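# Fold the napkin diagonally into a flat triangle

## Task

Fold the napkin along its diagonal so that one corner is brought onto the opposite corner, within about a thumb's width. The result must be a low, flat triangle with all three points fully spread out, lying flat on the side away from the fold. It must rest entirely on the table and touch no arm base or mounting hardware. It must stay that way with no help from the robot. The moved corner may be placed or dropped onto its partner. It counts as failed if the napkin comes free of a gripper while that gripper is moving sideways fast enough to throw it, even if the other gripper catches it. At the end, both arms and their hands must be up in free air and touching nothing for the final second after the scene has settled, and the scene must settle.

## Robot and tools

ROBOT: two arms, left_arm and right_arm, each with six joints and a two-finger gripper. All positions in results share one scene frame. The origin is on the table top midway between the arms, +z is up, +x reaches out over the table, and left_arm sits on the +y side. The arm names do not tell you which side of a camera image an arm appears on. Printed hand positions may be a little wrong, more so when the arm is stretched far.

ROW FORMAT: every command row is one flat list of 14 numbers covering both arms, even when only one arm moves. The first 7 belong to left_arm and the last 7 to right_arm. For each arm the order is: shoulder, elbow, wrist roll, wrist pitch, waist, wrist yaw, then gripper opening. Use this order only. The six joint numbers are absolute target angles in radians, in the same form as the Joint positions line. Stated ranges: shoulder 0.000 to 3.142, elbow 0.000 to 3.142, wrist roll -2.094 to 2.094, wrist pitch -1.571 to 1.571, waist -2.618 to 3.054, wrist yaw -1.571 to 1.571. The true end of a joint may differ from these by up to 0.036 rad. A target beyond that margin which also lies farther out than the current angle gets the call refused. A target past the real end is clipped there, and the result may print "joint sent to its limit" (no such line does not prove there is room). Opening is a scale from -1 (closed) to +1 (fully open, pad gap 0.094 m).

execute_actions(actions): a list of actions. Each action is a table of up to 15 rows; each row lasts one control step of 1/30 s. If fewer than 15 rows are given, the last row is repeated to fill 15 steps. An empty list just returns the current state and images. The controller limits how far a joint target may lead the measured angle per step (waist 0.202, shoulder 0.258, elbow 0.238, wrist pitch 0.573, wrist yaw and roll 0.522 rad) and scales targets back if they would move the gripper more than 70 mm from where it is. So big changes need several actions; a motion left unfinished may need resending. To keep a joint still, resend its value from the "Joint targets" line.

move(target, speed, blocking): target is one 14-number row of absolute joint angles plus openings (openings are applied immediately). All joints travel along paths that finish together, so grippers trace curves. speed (0.01 to 2 rad/s, default 0.5) caps the joint with the longest travel. Paths take between 0.5 and 10 s; longer ones are cut off at 10 s. Moves do not avoid obstacles or the other arm, and faster moves or targets set deeper past a contact push harder. The result adds a "move:" line: the ending (done, off_target, moving, held, fault), limits=held or limits=none, and each arm's joint farthest from target. blocking=false returns after 0.5 s while motion continues; then only wait or stop are accepted until a result shows the move has ended.

wait(seconds): 0 to 10 s; the arms hold their last command, and a running move continues. stop(): brakes a running move (needs room, more when fast); fingers are not stopped.

zoom_image(camera, region): enlarges a part of a camera's latest image. region is [x0, y0, x1, y1] in pixels, top-left is (0,0), at most 504 by 504. Cameras: cam_head_left, cam_head_right, cam_high, cam_low, cam_left_wrist, cam_right_wrist, each 504x504.

finished_scene(scene): pass the current scene number to end it for good; the result says whether the task succeeded and may bring a new task.

RESULT LINES: the state line gives each gripper's end_effector_position (metres) and end_effector_quat_wxyz. The gripper's fingers point along its +z and close along its y; the reported point is between the pads, about 1 cm short of the tips. Joint positions and Joint velocities list the six joints in row order, then pad gap in m and m/s. grip_measured is the finger opening on the command scale (each gripper may be off by about 1 mm). Joint targets shows what the joints are currently being driven toward. Step readings list joint angles at some steps; HELD with an arm label means part of that arm's row was held back. "joint command not followed" means a clearance check altered targets. Torques include offsets, noise and friction, so read loads cautiously. MOTOR HOT warns from 75 °C; at 90 °C an arm is stopped for 10 s; at 100 °C it goes limp and falls (OVER-TEMPERATURE FAULT). Holding loads, even while you think, heats motors.

GRASPING: to hold the cloth, command an opening below grip_measured, around 0.03 under for a firm grip. Thin cloth is squeezed less firmly. Pads may press hard at first contact.

AVOID: arms striking or pushing each other hard, slamming into the table, hard pushes, dropping or flinging the napkin (never release while the gripper moves sideways quickly), and leaving the napkin on an arm base or mount. The robot keeps executing its last command while you think. Finish with both grippers lifted clear, touching nothing, and the scene at rest.

Each tool is called after "Request:" as name(argument=value, ...) on one line, values as JSON.

## Session

Request:
execute_actions(actions=[])

Scene clock: 0.00 s.
left_arm: end_effector_position=(+0.3971, +0.2195, +0.1486) grip_measured=-0.970 end_effector_quat_wxyz=(+0.300, +0.219, +0.925, -0.076) | right_arm: end_effector_position=(+0.4178, -0.2660, +0.4113) grip_measured=+1.000 end_effector_quat_wxyz=(+0.706, -0.064, +0.703, +0.059)
Joint names: [shoulder, elbow, wrist roll, wrist pitch, waist, wrist yaw]
Joint positions: left_arm=[ 1.445  1.083  0.094 -0.583 -0.482  0.079  0.001] | right_arm=[ 1.052  1.061 -0.008 -0.004 -0.005  0.016  0.094]
Joint velocities: left_arm=[-0.012 -0.007  0.051 -0.051 -0.007  0.037 -0.   ] | right_arm=[-0.017  0.007 -0.051  0.037  0.012 -0.022  0.   ]
Joint torques (N m, as the arm reports them, + toward a larger angle): no reading
Motor temperatures (°C, as the motors report them): left_arm=[19 18 18 23 16 16] | right_arm=[20 16 17 19 19 17]
Joint targets: left_arm=[1.438 1.090 0.093 -0.581 -0.482 0.083] | right_arm=[1.045 1.073 -0.005 -0.001 -0.005 0.016]

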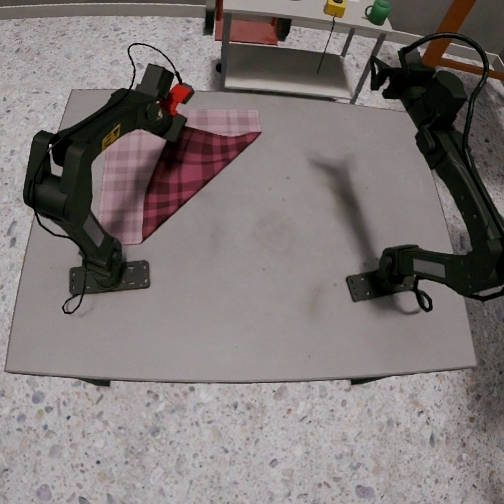

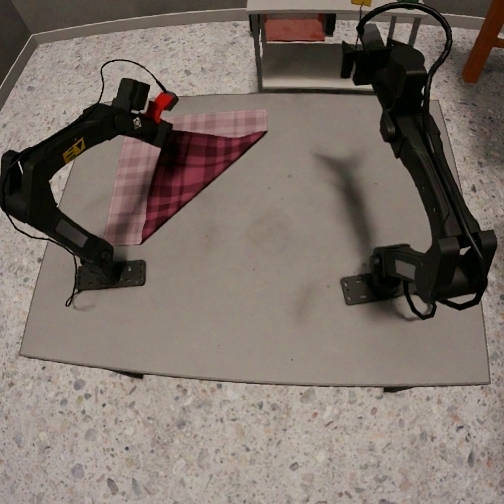

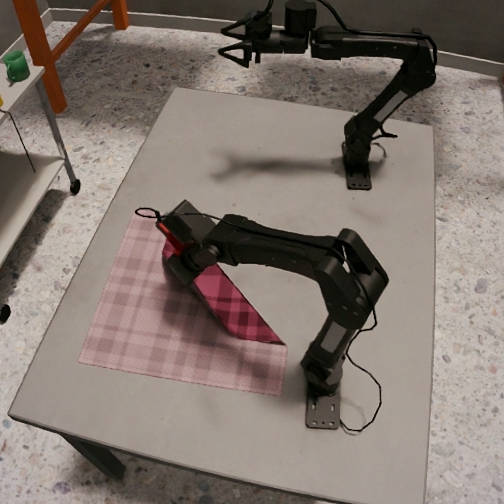

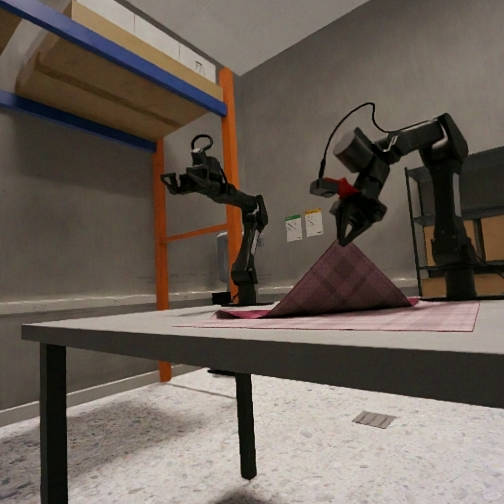

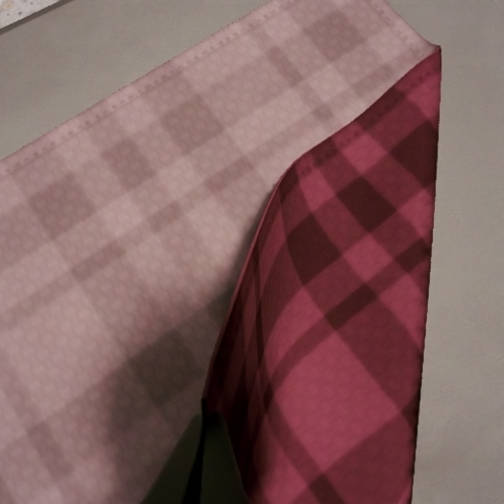

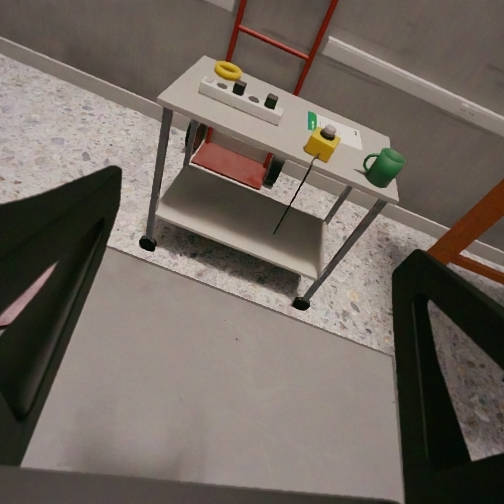

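Corner ≈(.60,.43). Aim short: (.54,.37,.065).

Request:
move(target=[2.05,1.5,0.093,-0.45,-0.09,0.083,-1,1.045,1.073,-0.005,-0.001,-0.005,0.016,1], speed=0.3)

Scene clock: 4.93 s.
left_arm: end_effector_position=(+0.5456, +0.3705, +0.0574) grip_measured=-0.970 end_effector_quat_wxyz=(+0.264, +0.034, +0.964, -0.020) | right_arm: end_effector_position=(+0.4178, -0.2660, +0.4113) grip_measured=+1.000 end_effector_quat_wxyz=(+0.706, -0.064, +0.703, +0.059)
Joint names: [shoulder, elbow, wrist roll, wrist pitch, waist, wrist yaw]
Joint positions: left_arm=[ 2.042  1.469  0.094 -0.467 -0.092  0.079  0.001] | right_arm=[ 1.052  1.061 -0.008 -0.004 -0.005  0.016  0.094]
Joint velocities: left_arm=[ 0.027  0.012  0.037 -0.037  0.002  0.022  0.001] | right_arm=[-0.012  0.012 -0.022 -0.007 -0.012  0.007  0.   ]
Joint torques (N m, as the arm reports them, + toward a larger angle): left_arm=[-10.84   8.33  -0.04   1.24  -0.01   0.11] | right_arm=[-2.58  7.93  0.04  1.71 -0.15  0.02]
Motor temperatures (°C, as the motors report them): left_arm=[20 19 18 24 16 16] | right_arm=[20 17 17 20 19 17]
Joint targets: left_arm=[2.050 1.500 0.093 -0.450 -0.090 0.083] | right_arm=[1.045 1.073 -0.005 -0.001 -0.005 0.016]
move: off_target (left_arm); limits=none; left_arm: farthest joint: the elbow, 0.031 radians from its target (0.417 radians at the start); right_arm: farthest joint: the elbow, 0.012 radians from its target (0.012 radians at the start)

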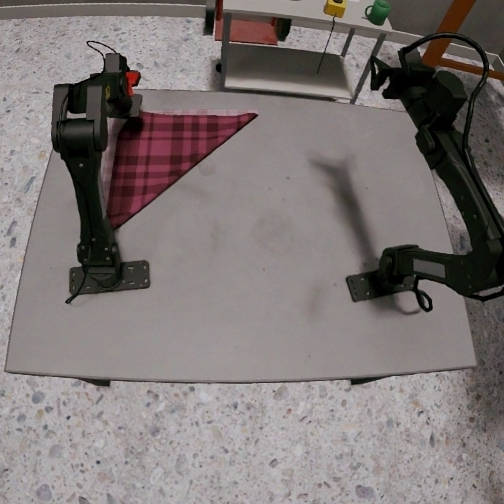

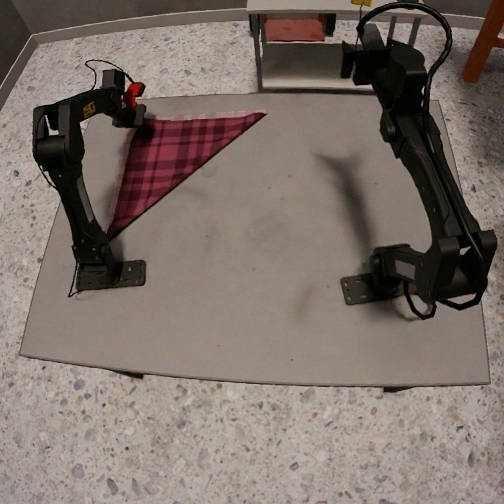

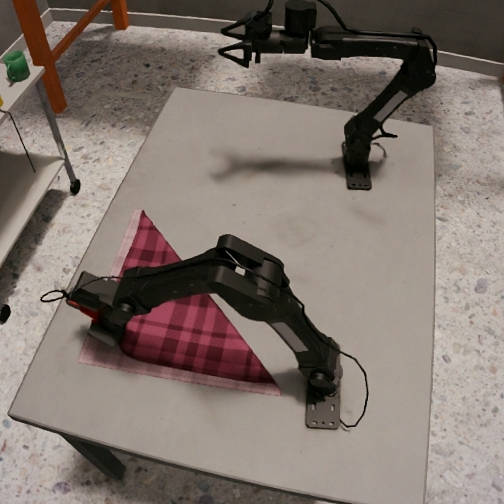

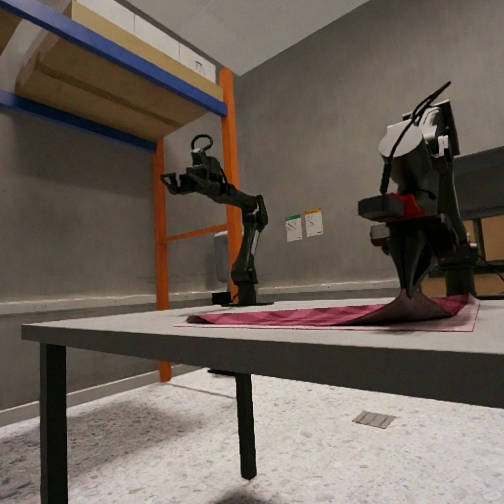

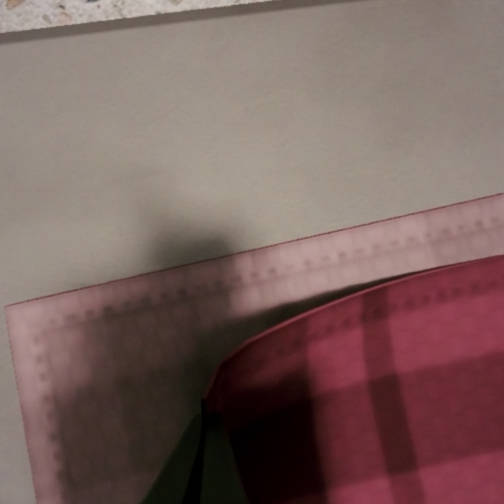

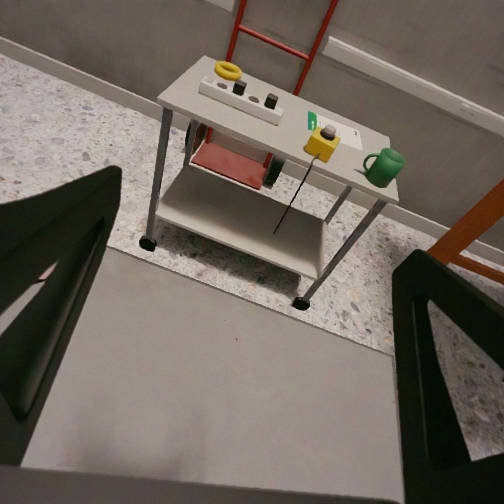

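Request:
move(target=[2.14,1.62,0.093,-0.45,-0.02,0.083,-1,1.045,1.073,-0.005,-0.001,-0.005,0.016,1], speed=0.12)

Scene clock: 8.50 s.
left_arm: end_effector_position=(+0.5743, +0.4069, +0.0602) grip_measured=-0.970 end_effector_quat_wxyz=(+0.283, +0.003, +0.959, -0.009) | right_arm: end_effector_position=(+0.4178, -0.2660, +0.4113) grip_measured=+1.000 end_effector_quat_wxyz=(+0.706, -0.064, +0.703, +0.059)
Joint names: [shoulder, elbow, wrist roll, wrist pitch, waist, wrist yaw]
Joint positions: left_arm=[ 2.128  1.591  0.094 -0.466 -0.027  0.079  0.001] | right_arm=[ 1.052  1.061 -0.008 -0.004 -0.005  0.016  0.094]
Joint velocities: left_arm=[ 0.012 -0.017 -0.007 -0.022 -0.012  0.007 -0.001] | right_arm=[-0.012  0.017 -0.007 -0.037 -0.002  0.022  0.   ]
Joint torques (N m, as the arm reports them, + toward a larger angle): left_arm=[-10.96   8.44  -0.01   1.33   0.7    0.13] | right_arm=[-2.43  7.92  0.03  1.68  0.01  0.01]
Motor temperatures (°C, as the motors report them): left_arm=[21 20 18 25 16 16] | right_arm=[20 17 17 21 19 17]
Joint targets: left_arm=[2.140 1.620 0.093 -0.450 -0.020 0.083] | right_arm=[1.045 1.073 -0.005 -0.001 -0.005 0.016]
move: off_target (left_arm); limits=none; left_arm: farthest joint: the elbow, 0.029 radians from its target (0.151 radians at the start); right_arm: farthest joint: the elbow, 0.012 radians from its target (0.012 radians at the start)

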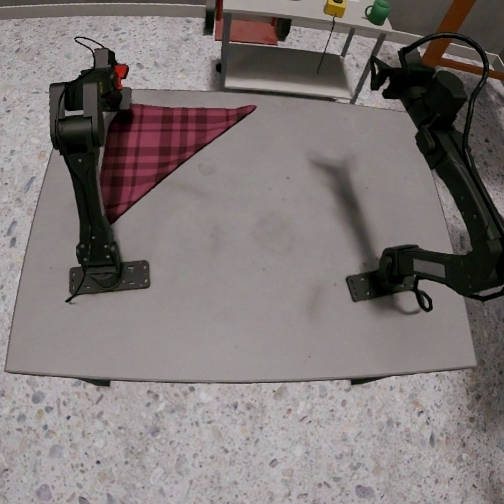

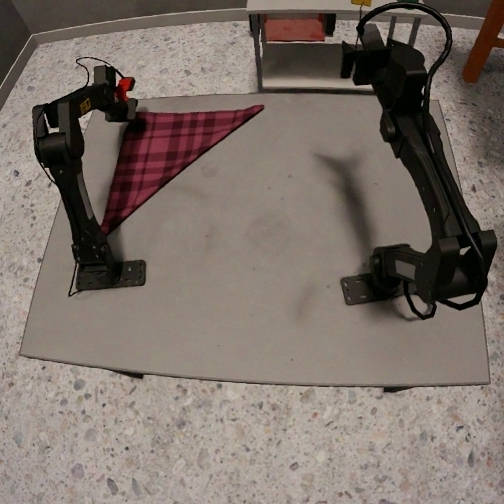

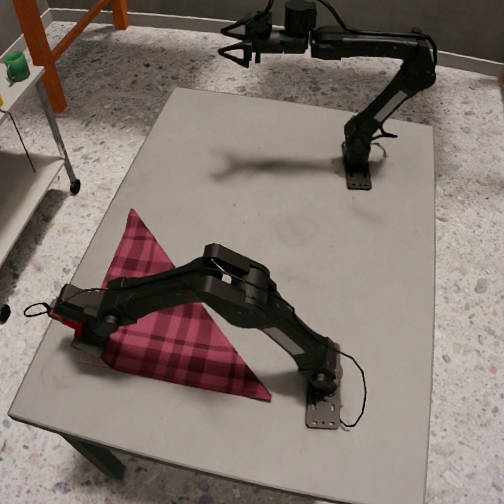

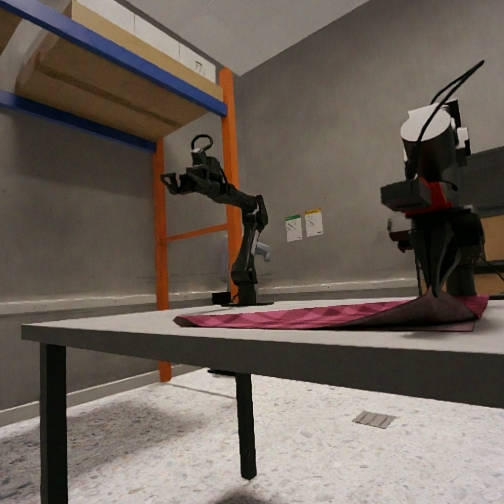

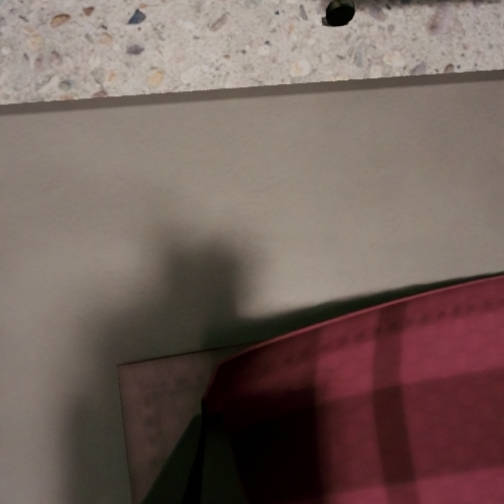

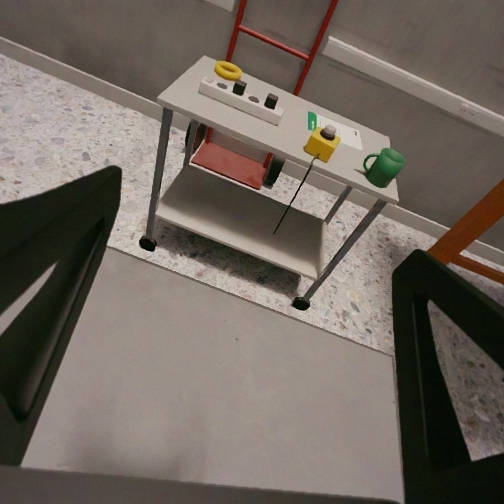

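Slight overshoot, about 1 cm; release and compare corner pixels.

Request:
move(target=[2.14,1.62,0.093,-0.45,-0.02,0.083,1,1.045,1.073,-0.005,-0.001,-0.005,0.016,1])

Request:
move(target=[2.0,1.62,0.093,-0.55,-0.02,0.083,1,1.045,1.073,-0.005,-0.001,-0.005,0.016,1], speed=0.3)

Scene clock: 12.03 s.
left_arm: end_effector_position=(+0.5743, +0.4069, +0.0602) grip_measured=+1.000 end_effector_quat_wxyz=(+0.283, +0.003, +0.959, -0.009) | right_arm: end_effector_position=(+0.4178, -0.2660, +0.4113) grip_measured=+1.000 end_effector_quat_wxyz=(+0.706, -0.064, +0.703, +0.059)
Joint names: [shoulder, elbow, wrist roll, wrist pitch, waist, wrist yaw]
Joint positions: left_arm=[ 2.128  1.591  0.094 -0.466 -0.027  0.079  0.094] | right_arm=[ 1.052  1.061 -0.008 -0.004 -0.005  0.016  0.094]
Joint velocities: left_arm=[-0.007  0.017 -0.022  0.095 -0.002  0.022  0.   ] | right_arm=[ 0.007 -0.007 -0.066  0.007  0.007 -0.066  0.   ]
Joint torques (N m, as the arm reports them, + toward a larger angle): left_arm=[-11.14   8.58  -0.03   1.35   0.68   0.08] | right_arm=[-2.44  7.94  0.02  1.67 -0.02  0.  ]
Motor temperatures (°C, as the motors report them): left_arm=[21 20 18 25 16 16] | right_arm=[20 17 17 22 19 17]
Joint targets: left_arm=[2.140 1.620 0.093 -0.450 -0.020 0.083] | right_arm=[1.045 1.073 -0.005 -0.001 -0.005 0.016]
move: off_target (left_arm); limits=none; left_arm: farthest joint: the elbow, 0.029 radians from its target (0.029 radians at the start); right_arm: farthest joint: the elbow, 0.012 radians from its target (0.012 radians at the start)

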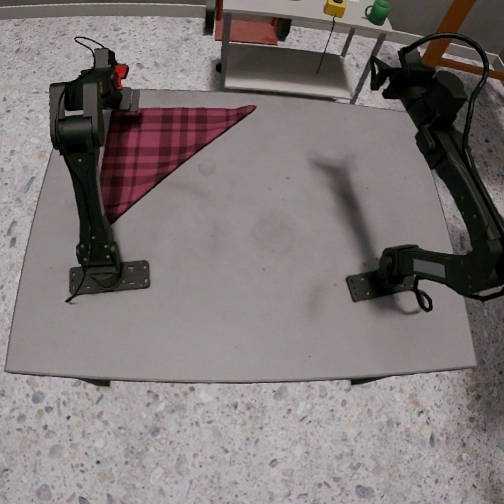

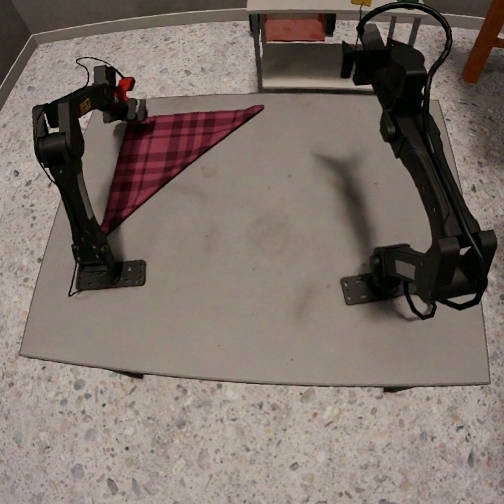

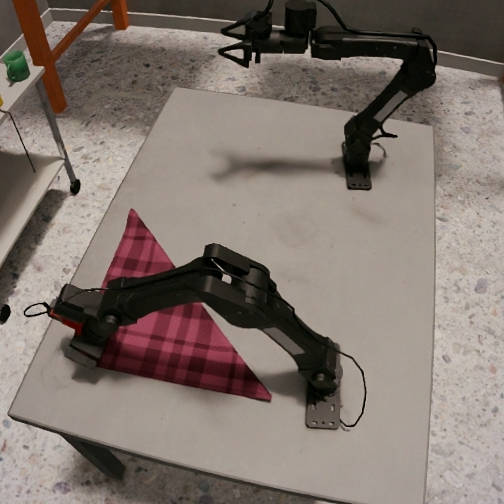

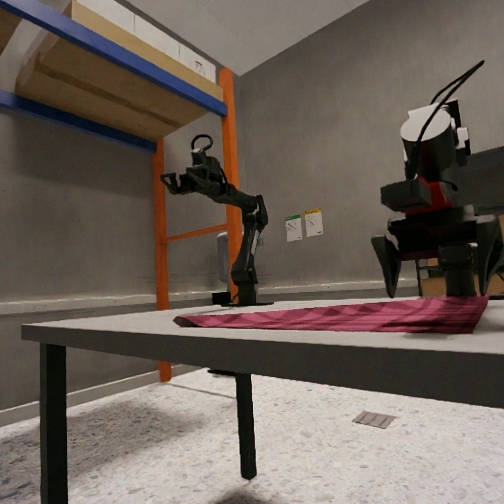

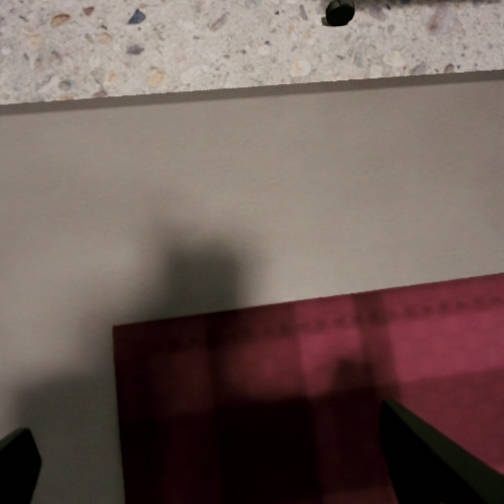

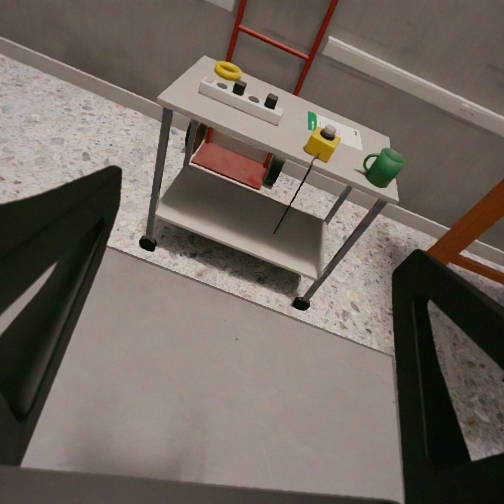

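Scene clock: 13.13 s.
left_arm: end_effector_position=(+0.5634, +0.4057, +0.1084) grip_measured=+1.000 end_effector_quat_wxyz=(+0.303, +0.004, +0.953, -0.007) | right_arm: end_effector_position=(+0.4178, -0.2660, +0.4113) grip_measured=+1.000 end_effector_quat_wxyz=(+0.706, -0.064, +0.703, +0.059)
Joint names: [shoulder, elbow, wrist roll, wrist pitch, waist, wrist yaw]
Joint positions: left_arm=[ 2.013  1.591  0.094 -0.538 -0.027  0.079  0.094] | right_arm=[ 1.052  1.061 -0.008 -0.004 -0.005  0.016  0.094]
Joint velocities: left_arm=[-0.007 -0.007  0.022  0.081 -0.007 -0.081  0.   ] | right_arm=[-0.017  0.007  0.051 -0.066 -0.007  0.022  0.   ]
Joint torques (N m, as the arm reports them, + toward a larger angle): left_arm=[-12.62   8.6   -0.06   1.     0.67   0.07] | right_arm=[-2.36  7.87  0.02  1.68  0.04  0.01]
Motor temperatures (°C, as the motors report them): left_arm=[22 20 18 25 16 16] | right_arm=[20 17 17 22 19 17]
Joint targets: left_arm=[2.000 1.620 0.093 -0.550 -0.020 0.083] | right_arm=[1.045 1.073 -0.005 -0.001 -0.005 0.016]
move: off_target (left_arm); limits=none; left_arm: farthest joint: the elbow, 0.029 radians from its target (0.029 radians at the start); right_arm: farthest joint: the elbow, 0.012 radians from its target (0.012 radians at the start)

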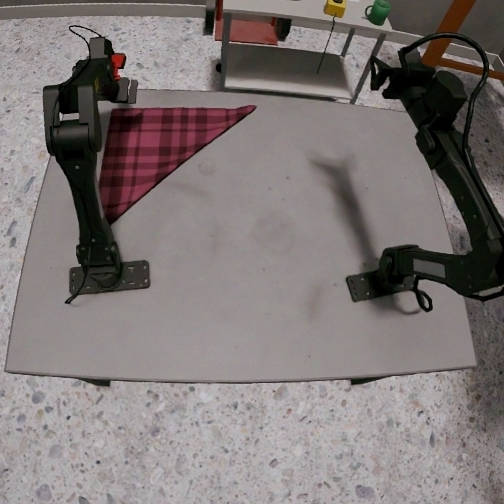

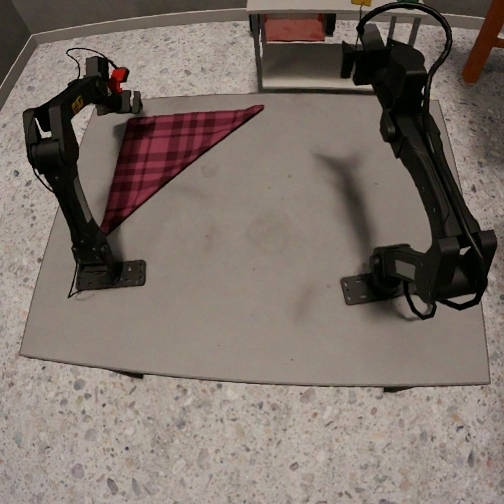

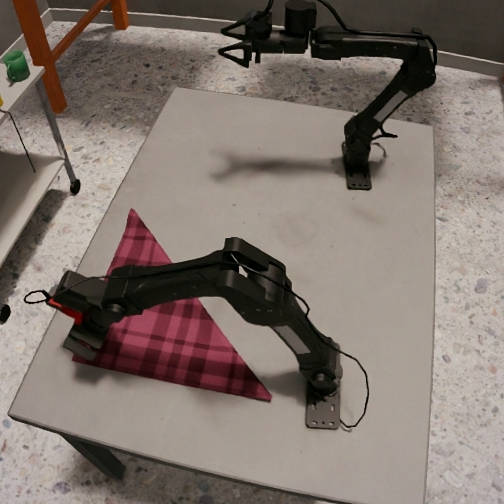

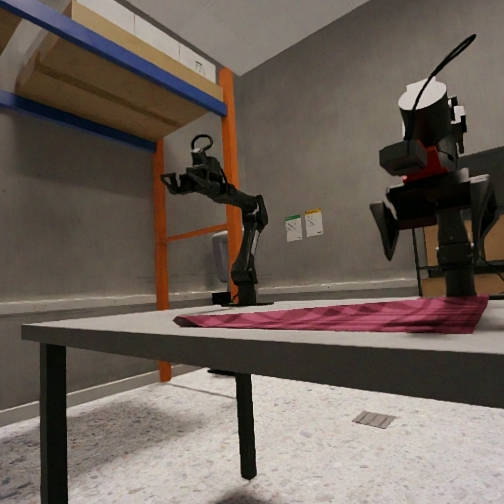

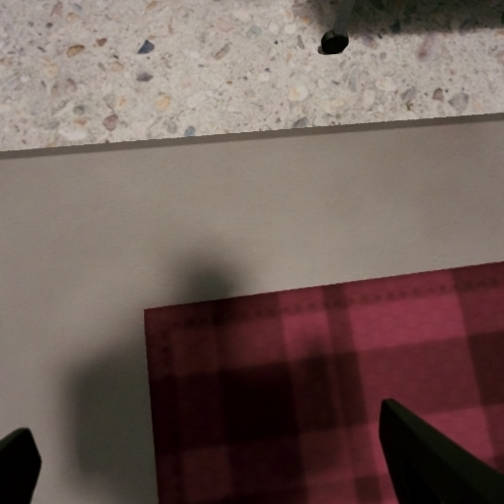

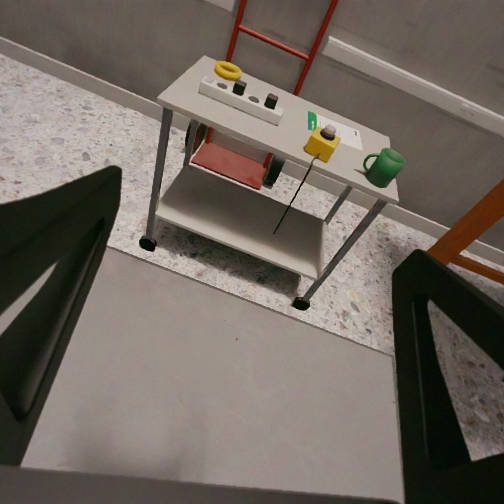

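About 1.4 cm off; acceptable.

Request:
finished_scene(scene=2)

The scene is finished: the task was done.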